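# Wedge the loose end board tight against the rail

## Task

Push a wedge into the open slot at the end of the rail, with the wedge's flat face toward the loose end board, until that board is pressed snugly against the rail. The far end must stay wedged, and both end boards must end up upright and flat on the table. It only counts if everything stays put without the robot holding it.

## Robot and tools

Robot: two arms, left_arm and right_arm, each with a two-finger parallel gripper. The bases sit at about (-0.027, +0.372, 0) m for left_arm and (+0.001, -0.370, 0) m for right_arm, each turned slightly about z. The two names are labels only and do not mean left or right in a picture.

Scene frame: origin on the tabletop midway between the arms. +x points out over the table, +z points up, and left_arm is on the +y side. Each gripper has its own axes: fingers point along its +z and close along its y. The reported hand point lies between the finger pads, about 1 cm short of the tips. At long reach the printed hand position can differ from the true one.

ROW layout, shared by every motion tool: one flat list of 14 numbers, each in [-1, 1]. The first 7 are left_arm: dx, dy, dz, rx, ry, rz, opening. The last 7 are the same for right_arm. Always send all 14, even when one arm stays still.

The first six numbers for an arm are an offset, not a pose. They are given in that gripper's own axes and measured from the gripper pose at the start of the action or move. Scale: 1.0 equals 0.6 m of travel or 180 degrees of turn. rx, ry and rz together form a single rotation vector. Opening is absolute: +1 is fully open (0.093 m) and -1 is closed.

execute_actions(actions): takes a list of actions, run in order. Each action is a table of up to 15 rows, and each row lasts one control step of 1/30 s. If there are fewer rows, the last row is held for the rest of the 15 steps. Every row is an offset from the pose at the start of that action, not from the row before it. The first action of a call starts from the last pose a result reported. An empty list just returns the current state and images.

move(target, speed, blocking): target is one 14-number row. Its offsets are taken from the pose in the latest result that showed one. Each gripper travels in a straight line, and both arms finish together. A move lasts 0.5 to 10 s and stops short if it needs longer. speed is in m/s, from 0.002 to 0.5 (default 0.25), and turning is limited to twice that in rad/s. Paths do not avoid obstacles or the other arm. Grippers lag, may stray, and can overshoot the speed when the arm is nearly straight. Faster moves hit harder, and aiming further beyond a contact presses harder. With blocking=false you get a result after 0.5 s while the motion continues. Until a result shows it has ended, call wait or stop before sending anything else.

wait(seconds): 0 to 10. Both arms keep their last command, and the call returns early when a running move ends. stop(): brakes a running move, and needs room to do so. The fingers are not stopped. zoom_image(camera, region): gives a closer view of one camera's latest image. region is [x0, y0, x1, y1] in pixels, at most 504 by 504. Cameras: cam_head_left, cam_head_right, cam_high, cam_low, cam_left_wrist, cam_right_wrist, all 896x504. read_manual(section) only returns licence text. finished_scene(scene): ends the current scene, given by its number, and cannot be undone, so call it only once the wedge and boards hold by themselves.

Controller behaviour: at each step the commanded pose is clipped to within 70 mm and 16 degrees of the measured pose. A distant target can therefore take several actions, and you must send the remainder again. Position takes priority over orientation. Joint friction can leave a gripper up to about 31 mm off, so very small commands may do nothing. To keep an arm still, send it the offset back to its wanted pose first, then zeros, together with its usual opening.

Result lines: each arm gives position in m and quat_wxyz in the scene frame. Hand target lines show where the controller is currently driving each gripper. grip_measured is the finger motor's reading on the opening scale. The pads meet near -0.94, and each millimetre of object width adds about 0.0208, with a fixed per-gripper error of up to ±0.02. To hold something, keep sending the same closing number. Commanding further below the object's width squeezes harder, up to roughly 50-62 N per pad. Joint positions end with the finger gap in metres. Torques and motor temperatures are also reported. A MOTOR HOT warning starts at 75 °C; stops happen at 90 °C, and at 100 °C the arm drops.

The move: line reports how the move ended: done, off_target, moving, held or fault. It may add limits such as paced (the pose was clipped) or held (some steps were blocked, after which the arm may jump fast). It also gives each gripper's distance from its target. A pose unreachable line means the clearance check changed or blocked that arm's command. A FAULT line means that arm stopped.

Avoid: knocking or dropping anything off the table, letting the arms collide or press hard on each other, and slamming or shoving hard. Also avoid tipping the end boards, losing grip on the wedge, and holding loads long enough to overheat motors. A brief outside tug or push on objects can happen, so check the result before finishing.

Each tool is called after ">>>" as name(argument=value, ...) on one line, values as JSON.

## Session

I'll start by looking at the current state of the scene.

>>> execute_actions(actions=[])

Scene clock: 0.00 s.
left_arm: end_effector_position=(+0.2115, +0.3301, +0.3008) grip_measured=+0.985 end_effector_quat_wxyz=(+0.274, -0.120, +0.878, -0.374) | right_arm: end_effector_position=(+0.3192, -0.5502, +0.2027) grip_measured=+0.996 end_effector_quat_wxyz=(-0.191, +0.622, -0.710, +0.269)
Joint positions: left_arm=[ 0.252  1.076  1.313 -1.31   0.866 -0.123  0.092] | right_arm=[-0.472  1.385  1.229 -0.781 -0.24  -1.986  0.093]
Joint velocities: left_arm=[ 0.022 -0.012 -0.002  0.007  0.022  0.007 -0.   ] | right_arm=[-0.007  0.007 -0.007  0.022 -0.022 -0.022  0.   ]
Joint torques (N m, as the arm reports them, + toward a larger angle): no reading
Motor temperatures (°C, as the motors report them): left_arm=[26 27 27 28 27 26] | right_arm=[28 28 28 31 29 29]
Hand target (left_arm): +0.212, +0.330, +0.301; +0.274, -0.120, +0.878, -0.374
Hand target (right_arm): +0.319, -0.550, +0.203; +0.191, -0.622, +0.710, -0.269

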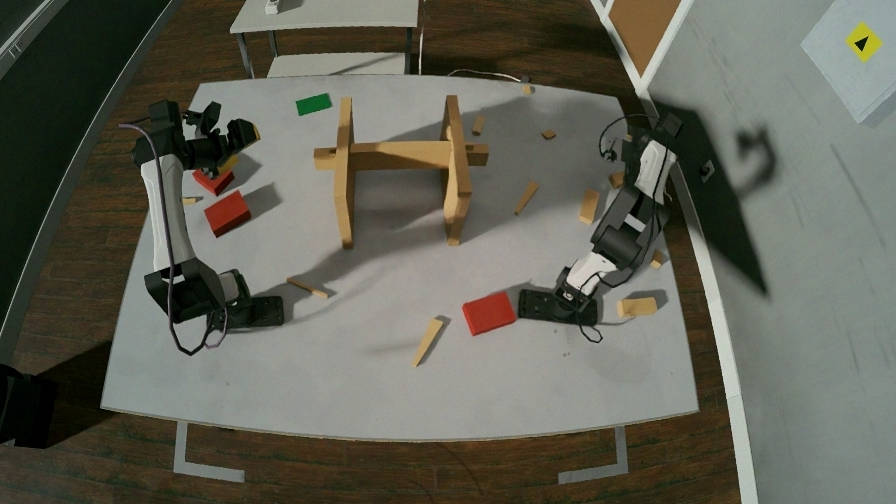

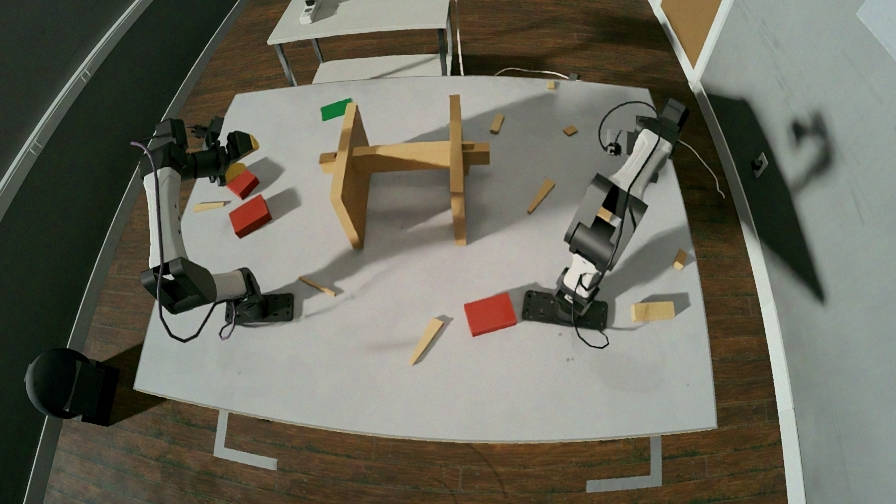

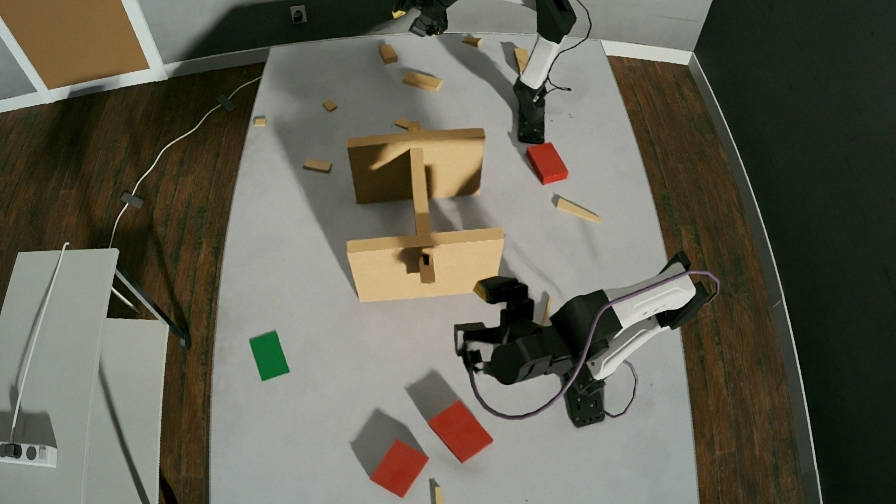

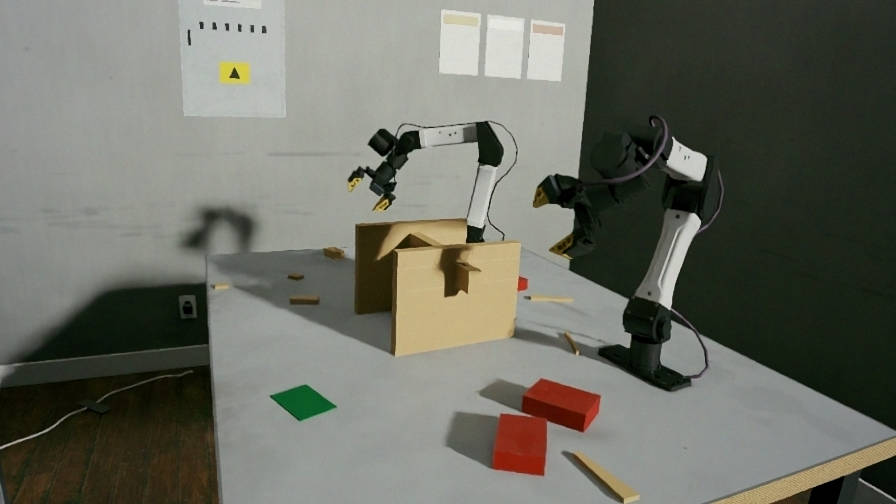

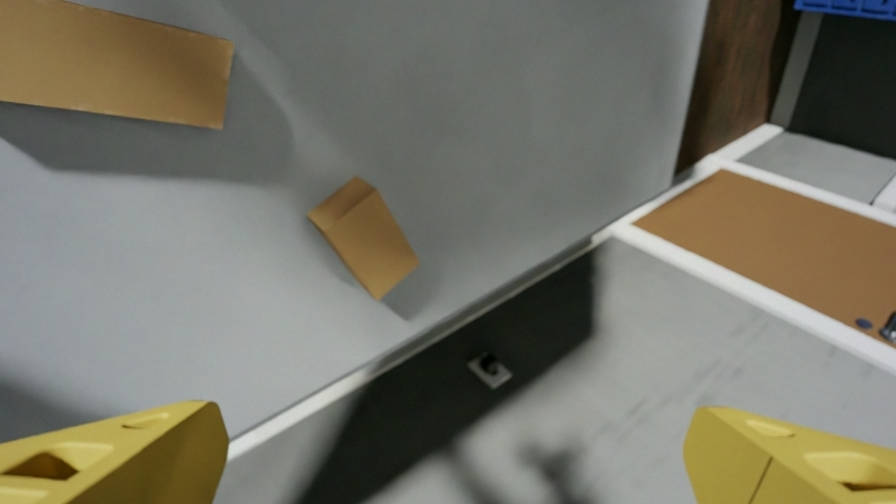

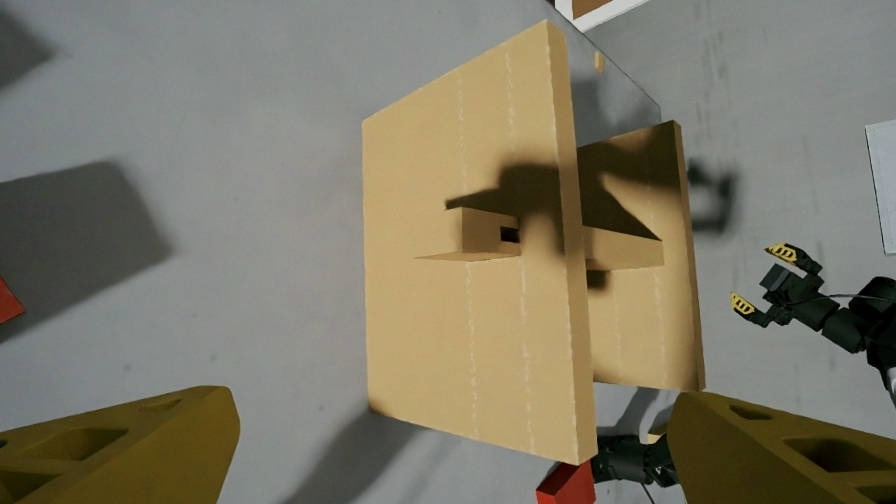

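>>> zoom_image(camera="cam_right_wrist", region=[360, 140, 700, 340])

>>> zoom_image(camera="cam_high", region=[300, 100, 560, 320])

>>> zoom_image(camera="cam_head_left", region=[280, 80, 620, 280])

Region (360, 140, 700, 340) of cam_right_wrist's 896x504 image, scaled by 1.482, with more detail than that image has; it fills the top 296 rows of this view, and the rest is white.

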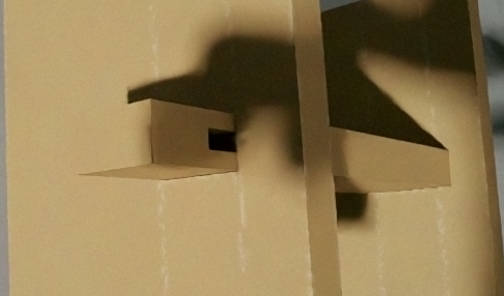

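Region (300, 100, 560, 320) of cam_high's 896x504 image, scaled by 1.938, with more detail than that image has; it fills the top 426 rows of this view, and the rest is white.

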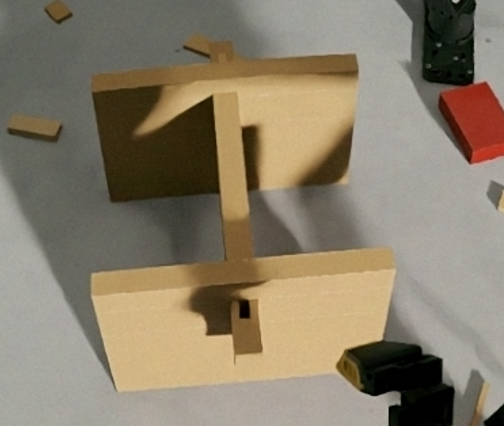

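Region (280, 80, 620, 280) of cam_head_left's 896x504 image, scaled by 1.482, with more detail than that image has; it fills the top 296 rows of this view, and the rest is white.

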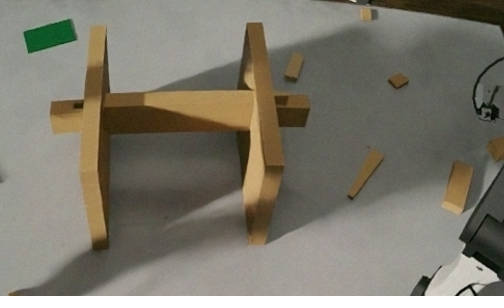

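>>> zoom_image(camera="cam_head_left", region=[260, 250, 540, 400])

>>> zoom_image(camera="cam_head_right", region=[160, 150, 360, 310])

>>> zoom_image(camera="cam_head_right", region=[440, 80, 700, 330])

>>> zoom_image(camera="cam_low", region=[330, 200, 700, 504])

Region (260, 250, 540, 400) of cam_head_left's 896x504 image, scaled by 1.800, with more detail than that image has; it fills the top 270 rows of this view, and the rest is white.

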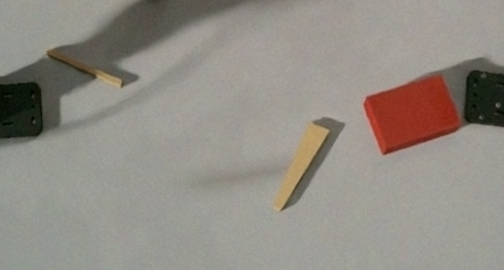

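Region (160, 150, 360, 310) of cam_head_right's 896x504 image, scaled by 2.520, with more detail than that image has; it fills the top 403 rows of this view, and the rest is white.

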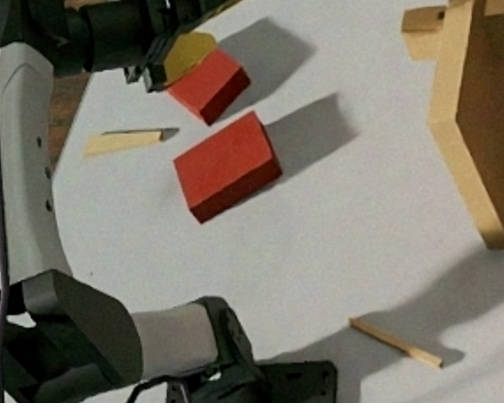

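Region (440, 80, 700, 330) of cam_head_right's 896x504 image, scaled by 1.938, with more detail than that image has; it fills the top 485 rows of this view, and the rest is white.

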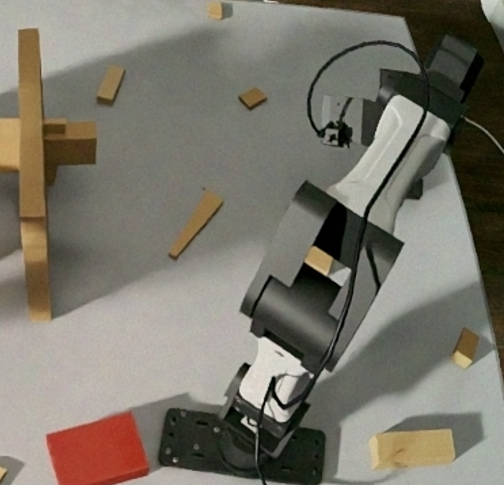

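Region (330, 200, 700, 504) of cam_low's 896x504 image, scaled by 1.362, with more detail than that image has; it fills the top 414 rows of this view, and the rest is white.

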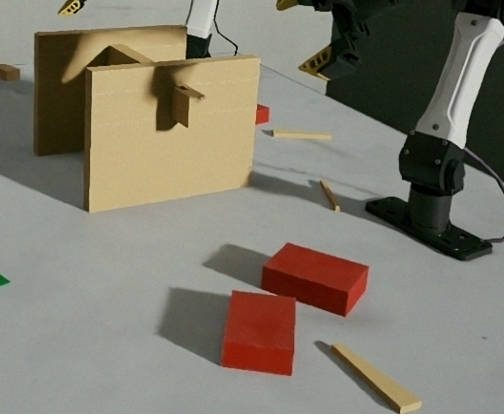

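>>> zoom_image(camera="cam_head_left", region=[275, 265, 345, 310])

>>> zoom_image(camera="cam_head_left", region=[395, 305, 465, 375])

>>> zoom_image(camera="cam_head_left", region=[495, 170, 555, 225])

>>> zoom_image(camera="cam_low", region=[540, 430, 660, 504])

>>> zoom_image(camera="cam_low", region=[510, 280, 610, 370])

Region (275, 265, 345, 310) of cam_head_left's 896x504 image, scaled by 7.200, with more detail than that image has; it fills the top 324 rows of this view, and the rest is white.

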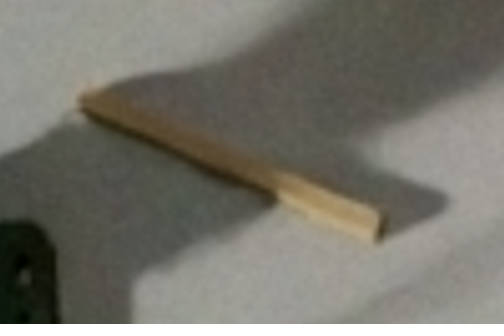

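Region (395, 305, 465, 375) of cam_head_left's 896x504 image, scaled by 7.200, with more detail than that image has.

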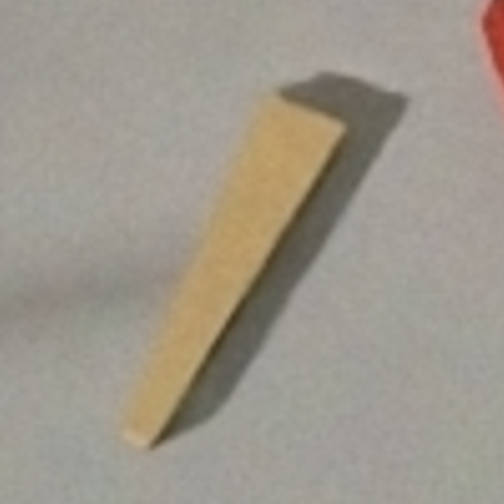

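Region (495, 170, 555, 225) of cam_head_left's 896x504 image, scaled by 8.400, with more detail than that image has; it fills the top 462 rows of this view, and the rest is white.

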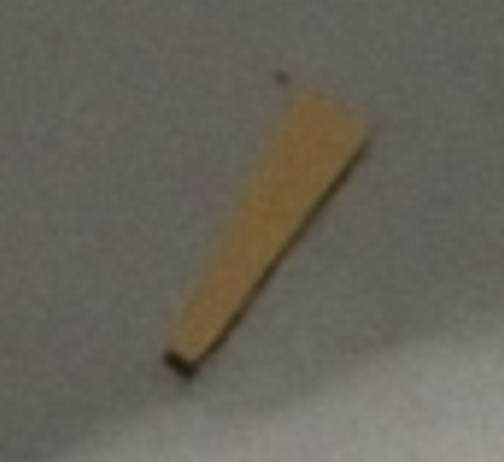

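Region (540, 430, 660, 504) of cam_low's 896x504 image, scaled by 4.200, with more detail than that image has; it fills the top 311 rows of this view, and the rest is white.

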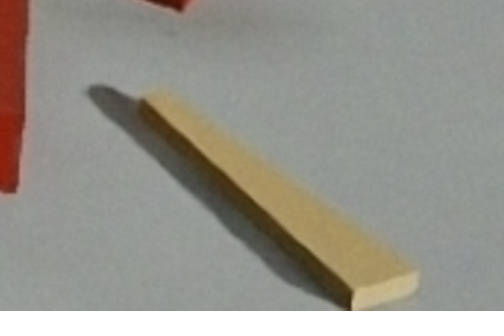

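Region (510, 280, 610, 370) of cam_low's 896x504 image, scaled by 5.040, with more detail than that image has; it fills the top 454 rows of this view, and the rest is white.

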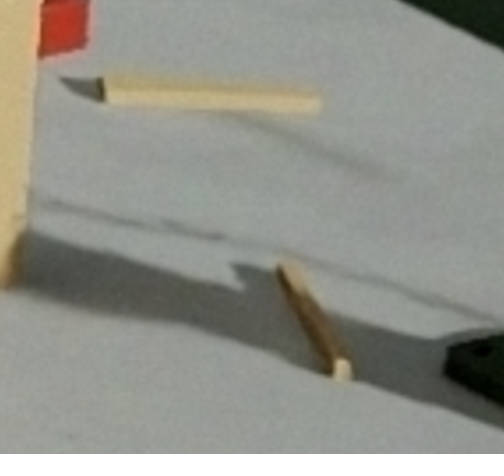

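>>> move(target=[-0.0920, 0.3872, -0.0743, -0.2221, 0.0508, 0.1297, 1.0, -0.4157, 0.0599, -0.2458, -0.0896, 0.0230, 0.4657, 1.0], speed=0.25)

Scene clock: 123.67 s.
left_arm: end_effector_position=(+0.2297, +0.5337, +0.1889) grip_measured=+0.985 end_effector_quat_wxyz=(+0.223, +0.002, +0.975, -0.006) | right_arm: end_effector_position=(+0.2346, -0.2854, +0.2680) grip_measured=+0.996 end_effector_quat_wxyz=(+0.207, +0.001, +0.978, -0.006)
Joint positions: left_arm=[ 0.596  1.39   1.298 -1.142  0.303  0.68   0.092] | right_arm=[ 0.637  1.268  1.549 -1.484  0.2    0.448  0.093]
Joint velocities: left_arm=[ 0.002  0.007 -0.002 -0.022 -0.007  0.022  0.   ] | right_arm=[-0.002 -0.002 -0.002 -0.051  0.007  0.037  0.001]
Joint torques (N m, as the arm reports them, + toward a larger angle): left_arm=[ 0.96 -3.74  6.18  1.24  0.12  0.21] | right_arm=[ 1.57 -2.46  7.64  0.9   0.45  0.22]
Motor temperatures (°C, as the motors report them): left_arm=[26 28 35 33 27 26] | right_arm=[28 31 36 37 29 29]
Hand target (left_arm): +0.229, +0.539, +0.183; +0.219, -0.001, +0.976, -0.004
Hand target (right_arm): +0.236, -0.284, +0.272; +0.208, -0.000, +0.978, -0.011
Off the commanded pose (left_arm): 0.011 m, 1 deg.
Off the commanded pose (right_arm): 0.014 m, 1 deg.
move: off_target (left_arm, right_arm)

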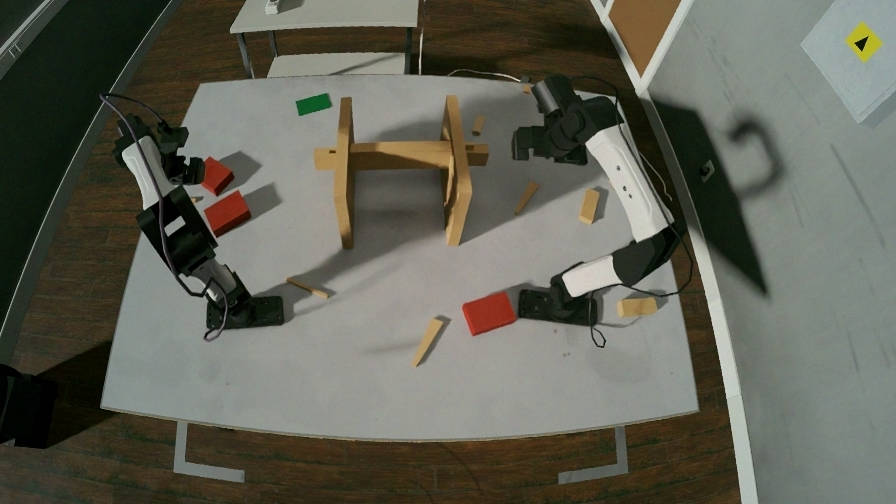

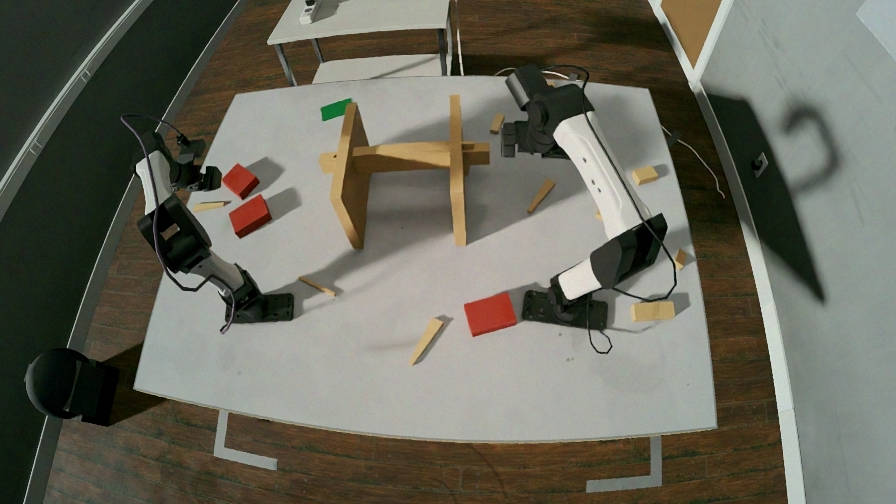

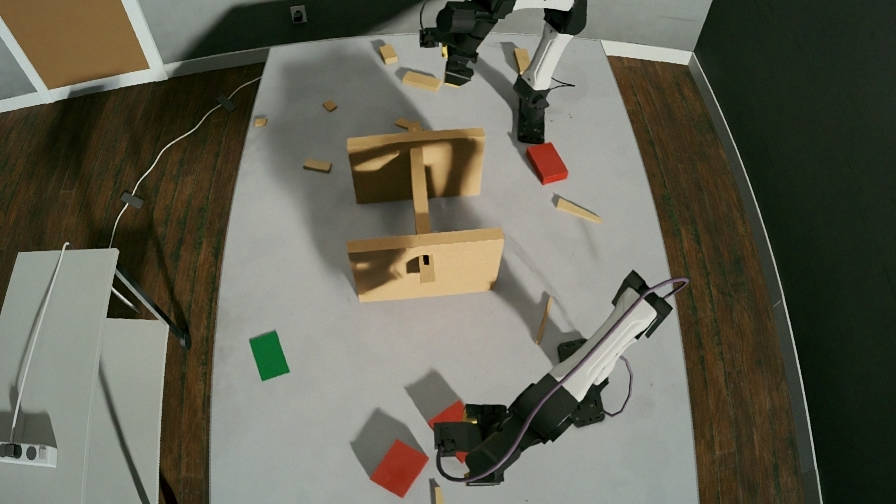

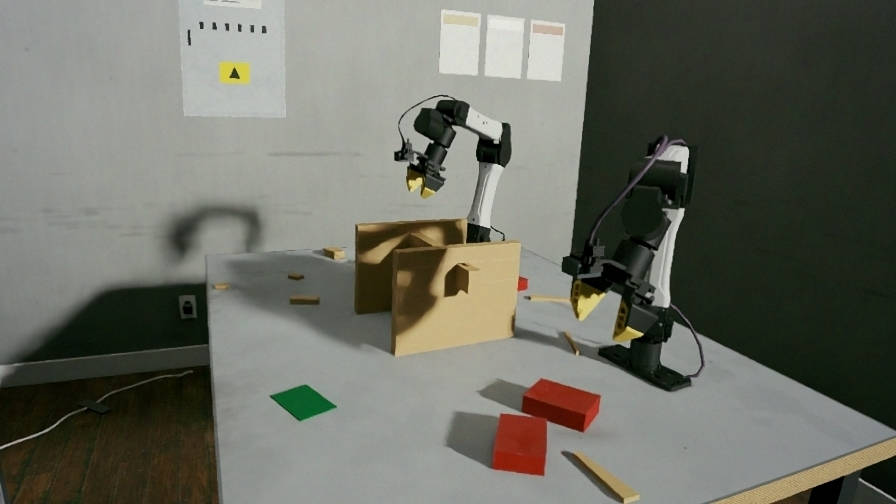

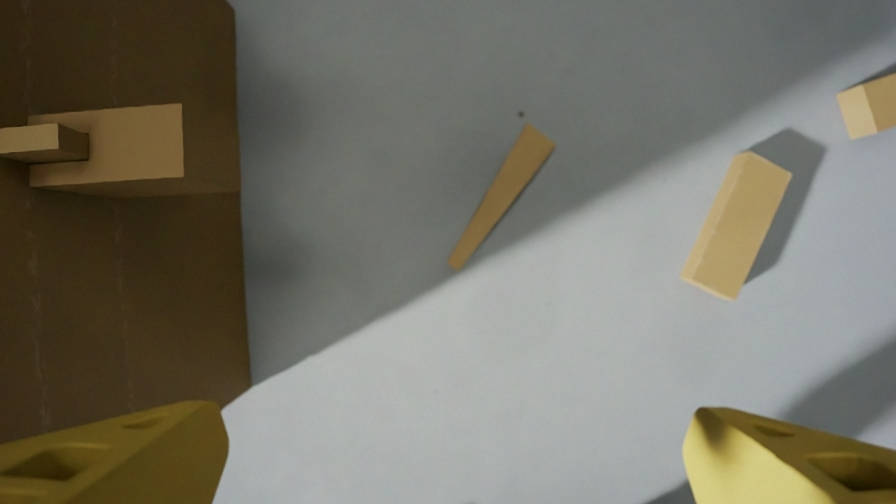

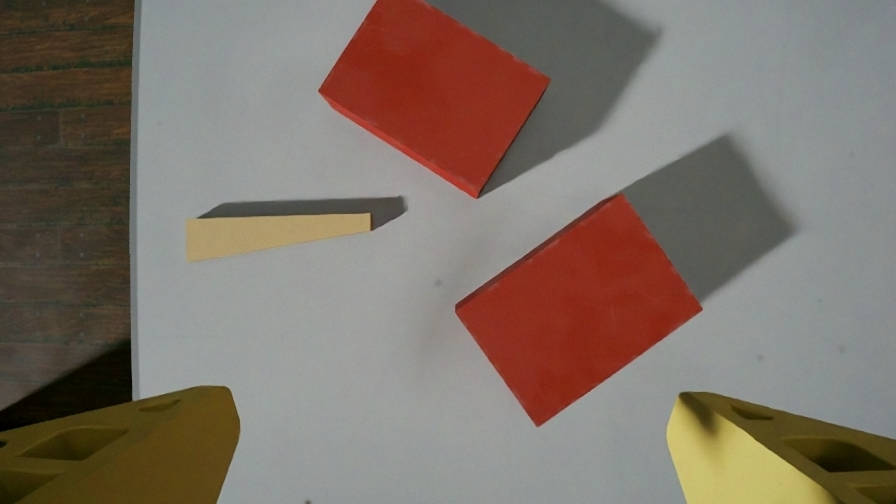

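>>> zoom_image(camera="cam_left_wrist", region=[420, 100, 600, 290])

>>> zoom_image(camera="cam_left_wrist", region=[0, 60, 260, 240])

Region (420, 100, 600, 290) of cam_left_wrist's 896x504 image, scaled by 2.653, with more detail than that image has; it fills the left 477 columns of this view, and the rest is white.

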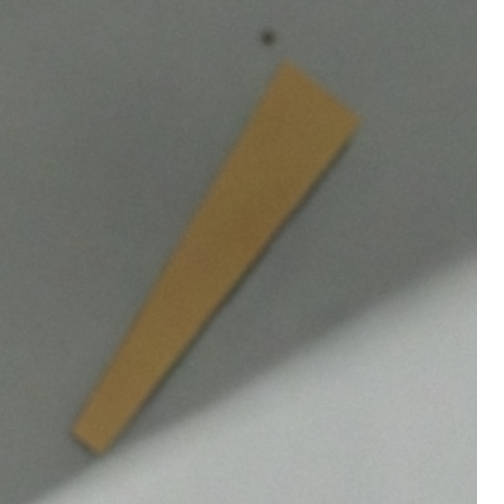

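Region (0, 60, 260, 240) of cam_left_wrist's 896x504 image, scaled by 1.938, with more detail than that image has; it fills the top 349 rows of this view, and the rest is white.

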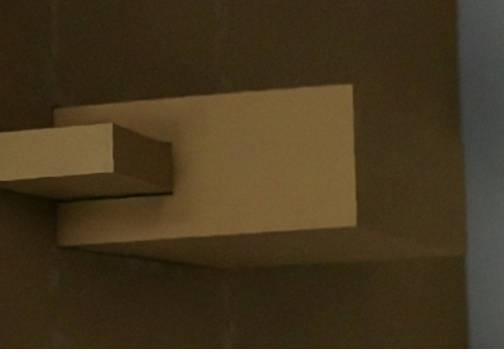

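>>> move(target=[-0.1721, -0.4987, -0.0795, 0.3054, -0.1032, 0.3969, 1.0, 0.0500, -0.0427, 0.3211, 0.0739, -0.0049, 0.1711, 0.1], speed=0.25)

Scene clock: 247.40 s.
left_arm: end_effector_position=(+0.3007, +0.2413, +0.2727) grip_measured=+0.985 end_effector_quat_wxyz=(+0.310, +0.625, +0.659, -0.281) | right_arm: end_effector_position=(+0.2865, -0.3098, +0.0881) grip_measured=+0.101 end_effector_quat_wxyz=(+0.206, +0.276, +0.937, -0.055)
Joint positions: left_arm=[-0.142  1.774  1.872 -1.569  0.858  1.462  0.092] | right_arm=[ 0.559  1.425  0.936 -0.822  0.346  0.933  0.05 ]
Joint velocities: left_arm=[-0.007  0.002  0.007  0.037 -0.007 -0.007  0.   ] | right_arm=[ 0.002 -0.012 -0.002  0.066 -0.007 -0.007 -0.001]
Joint torques (N m, as the arm reports them, + toward a larger angle): left_arm=[-0.29 -6.75  8.08  0.37  0.48  0.16] | right_arm=[-0.71 -4.76  4.99  0.98  0.55  0.2 ]
Motor temperatures (°C, as the motors report them): left_arm=[27 31 36 34 27 26] | right_arm=[28 29 40 36 30 29]
Hand target (left_arm): +0.301, +0.237, +0.276; +0.312, +0.630, +0.652, -0.285
Hand target (right_arm): +0.288, -0.315, +0.082; +0.208, +0.284, +0.934, -0.062
Off the commanded pose (left_arm): 0.010 m, 4 deg.
Off the commanded pose (right_arm): 0.009 m, 1 deg.
joint sent to its limit (left arm) — the command would take joint 4 (wrist pitch) past its lower limit, so that joint was sent only as far as its limit.
move: off_target (left_arm)

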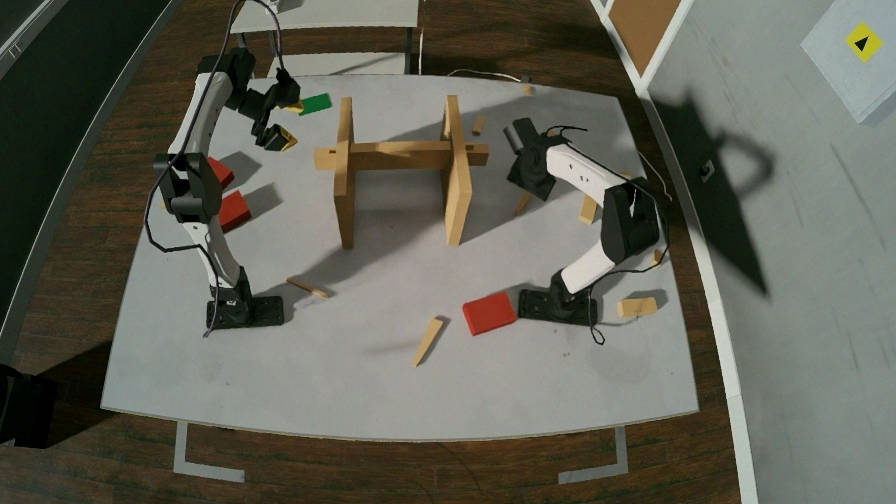

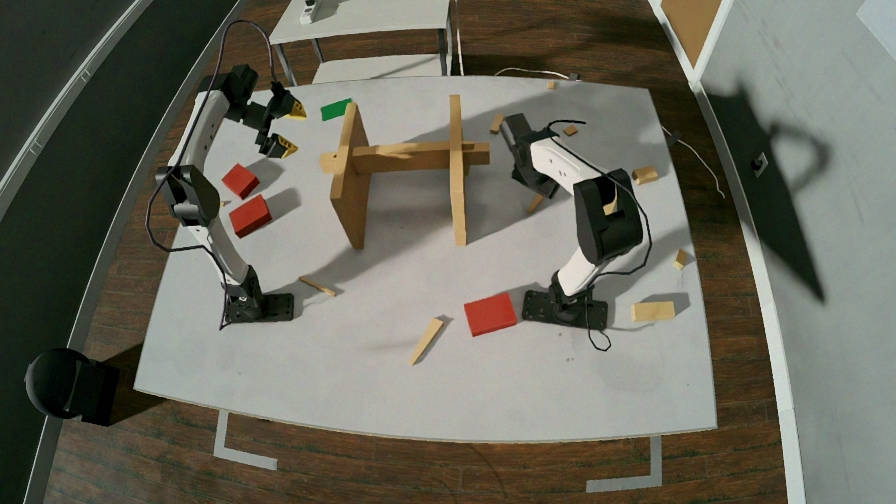

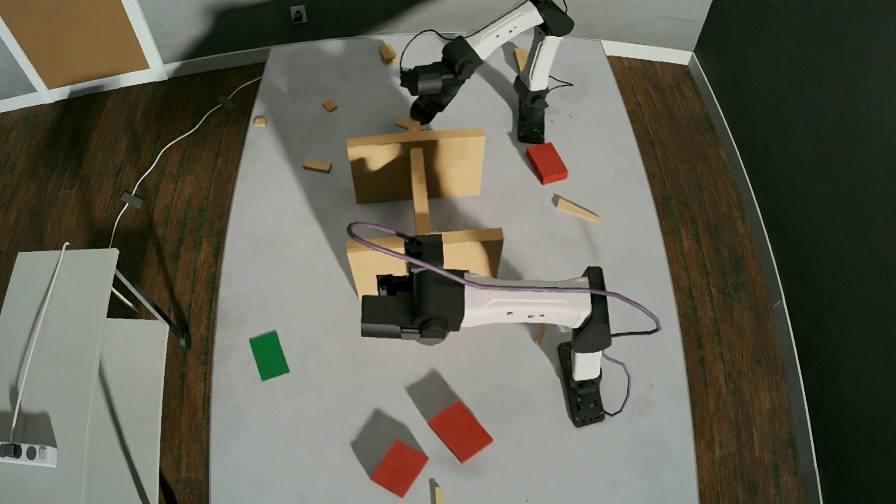

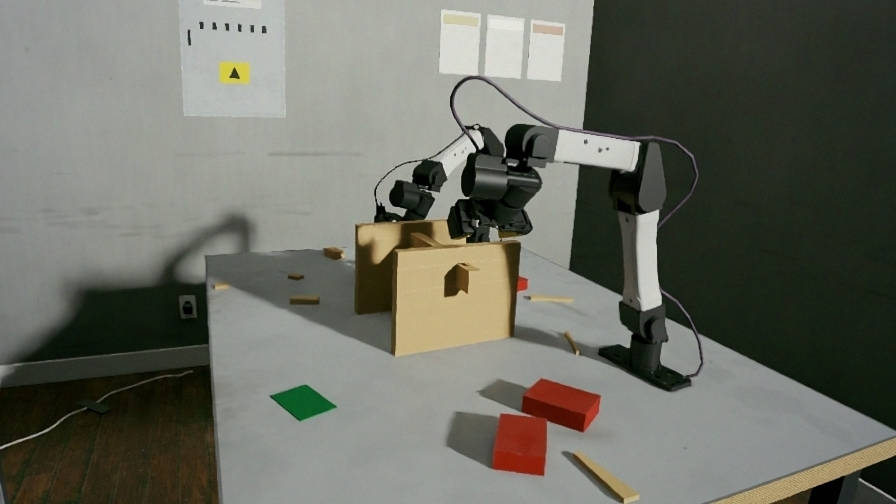

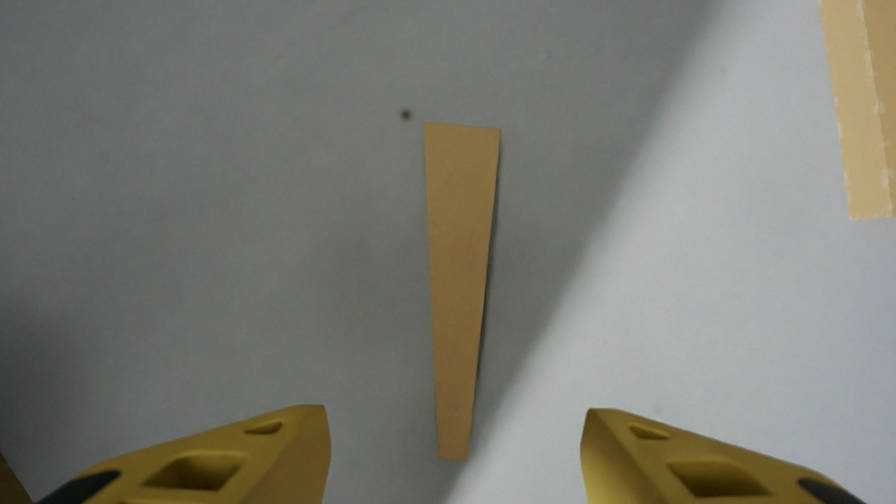

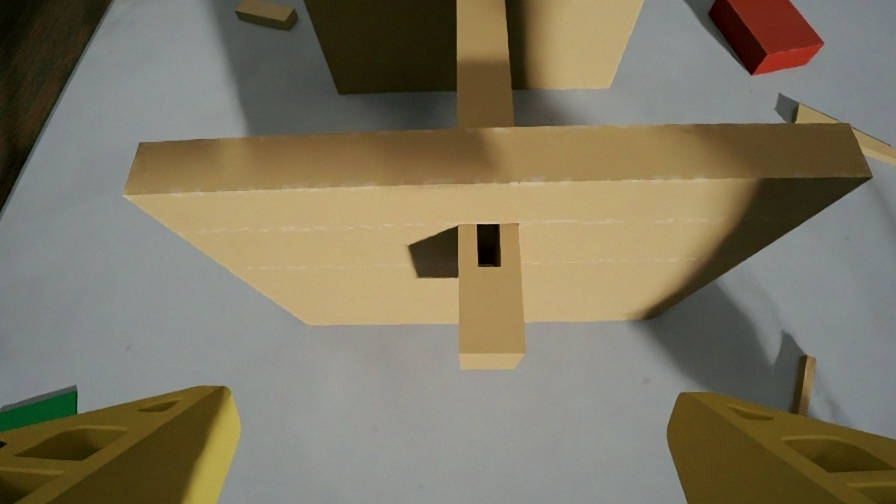

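>>> move(target=[-0.0875, -0.3751, 0.0737, -0.0962, -0.0018, -0.0886, 0.0, 0.0541, -0.0014, 0.1181, 0.0, 0.0, 0.0, 0.1], speed=0.12)

Scene clock: 292.67 s.
left_arm: end_effector_position=(+0.0814, +0.1630, +0.2667) grip_measured=+0.002 end_effector_quat_wxyz=(+0.344, +0.487, +0.777, -0.202) | right_arm: end_effector_position=(+0.2896, -0.3085, +0.0179) grip_measured=+0.101 end_effector_quat_wxyz=(+0.210, +0.276, +0.936, -0.052)
Joint positions: left_arm=[-1.221  0.818  1.099 -1.03   0.     0.028  0.045] | right_arm=[ 0.559  1.55   0.743 -0.493  0.346  0.933  0.05 ]
Joint velocities: left_arm=[-0.012  0.012  0.002 -0.007 -0.066 -0.007 -0.   ] | right_arm=[ 0.007  0.002  0.012 -0.007  0.007  0.037 -0.   ]
Joint torques (N m, as the arm reports them, + toward a larger angle): left_arm=[-0.7  -0.69  6.37  2.01 -0.05 -0.05] | right_arm=[-0.11 -5.23  4.28  0.99  0.39  0.07]
Motor temperatures (°C, as the motors report them): left_arm=[27 34 39 33 27 26] | right_arm=[28 30 37 36 30 29]
Hand target (left_arm): +0.081, +0.161, +0.268; +0.352, +0.485, +0.773, -0.208
Hand target (right_arm): +0.287, -0.311, +0.011; +0.206, +0.276, +0.937, -0.055
Off the commanded pose (left_arm): 0.014 m, 3 deg.
Off the commanded pose (right_arm): 0.008 m, 1 deg.
move: off_target (left_arm)

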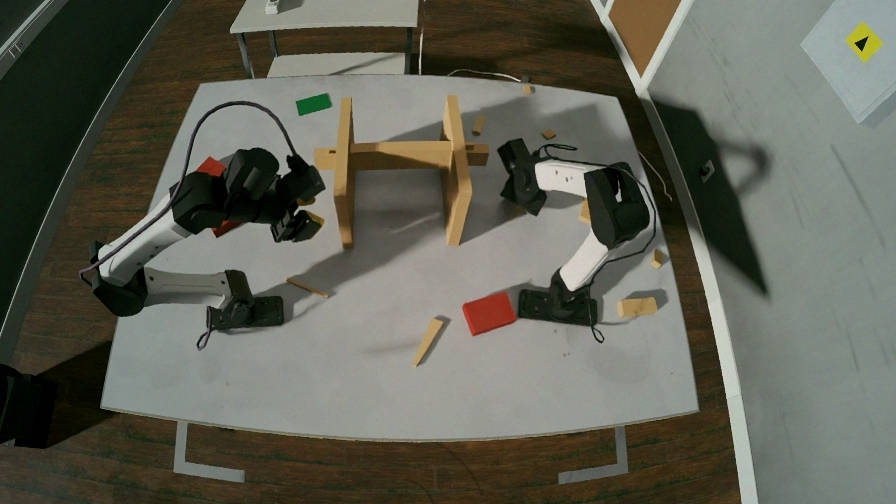

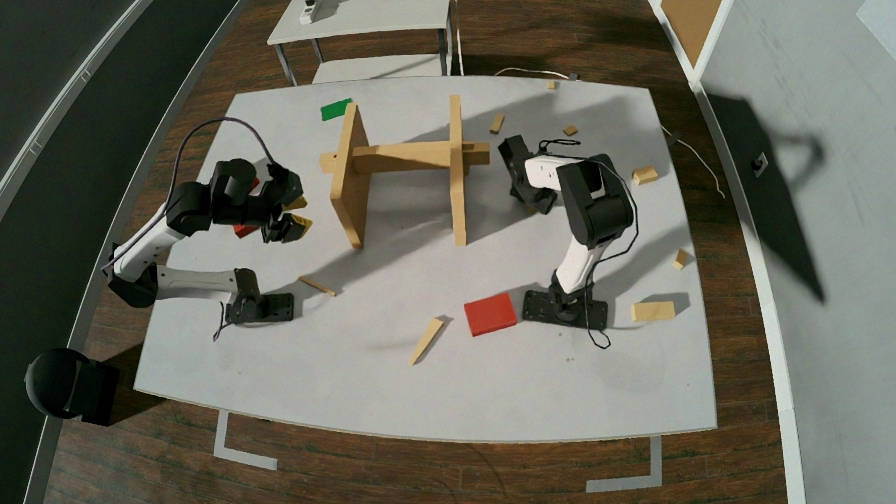

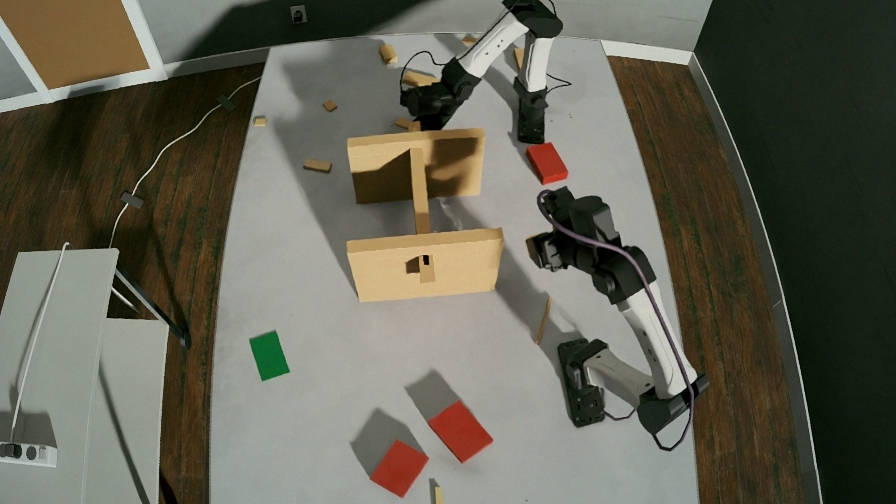

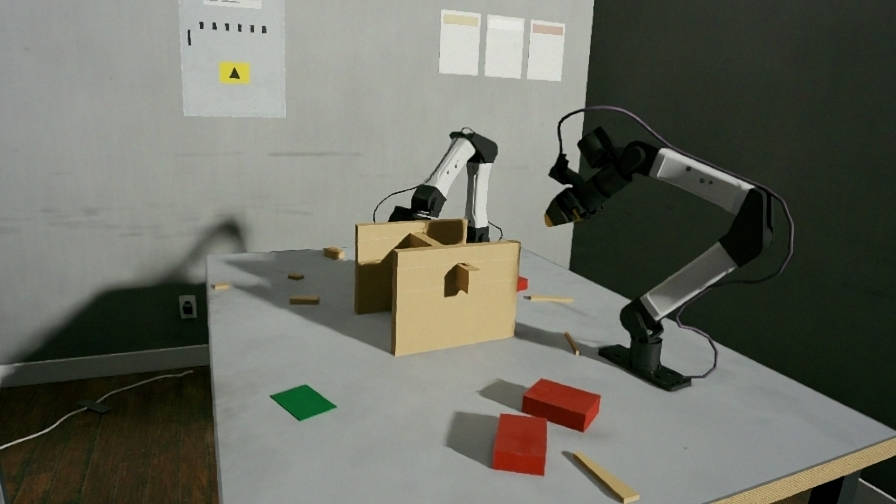

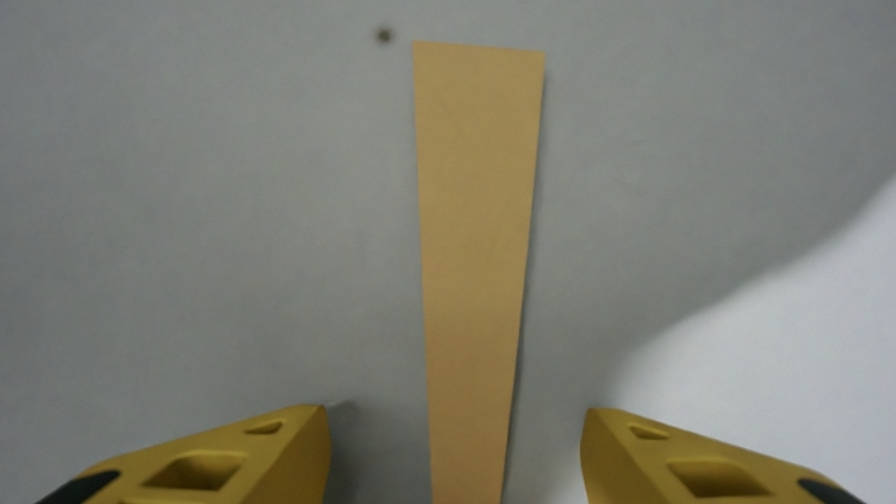

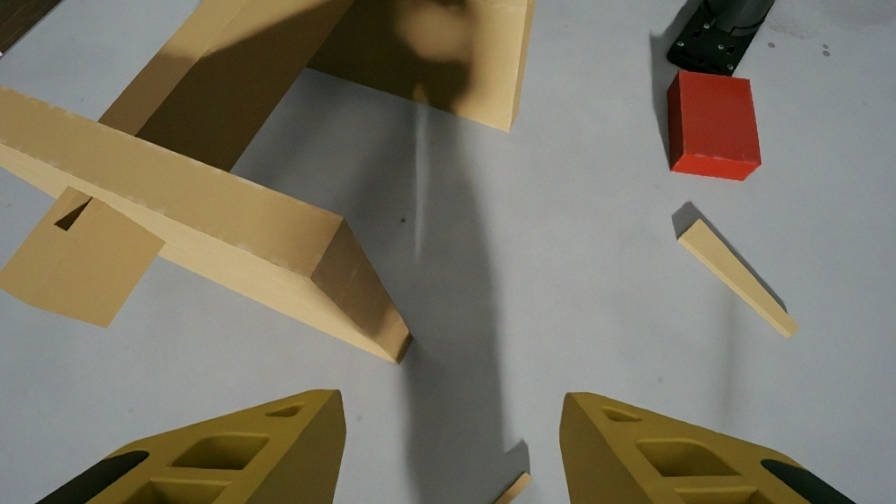

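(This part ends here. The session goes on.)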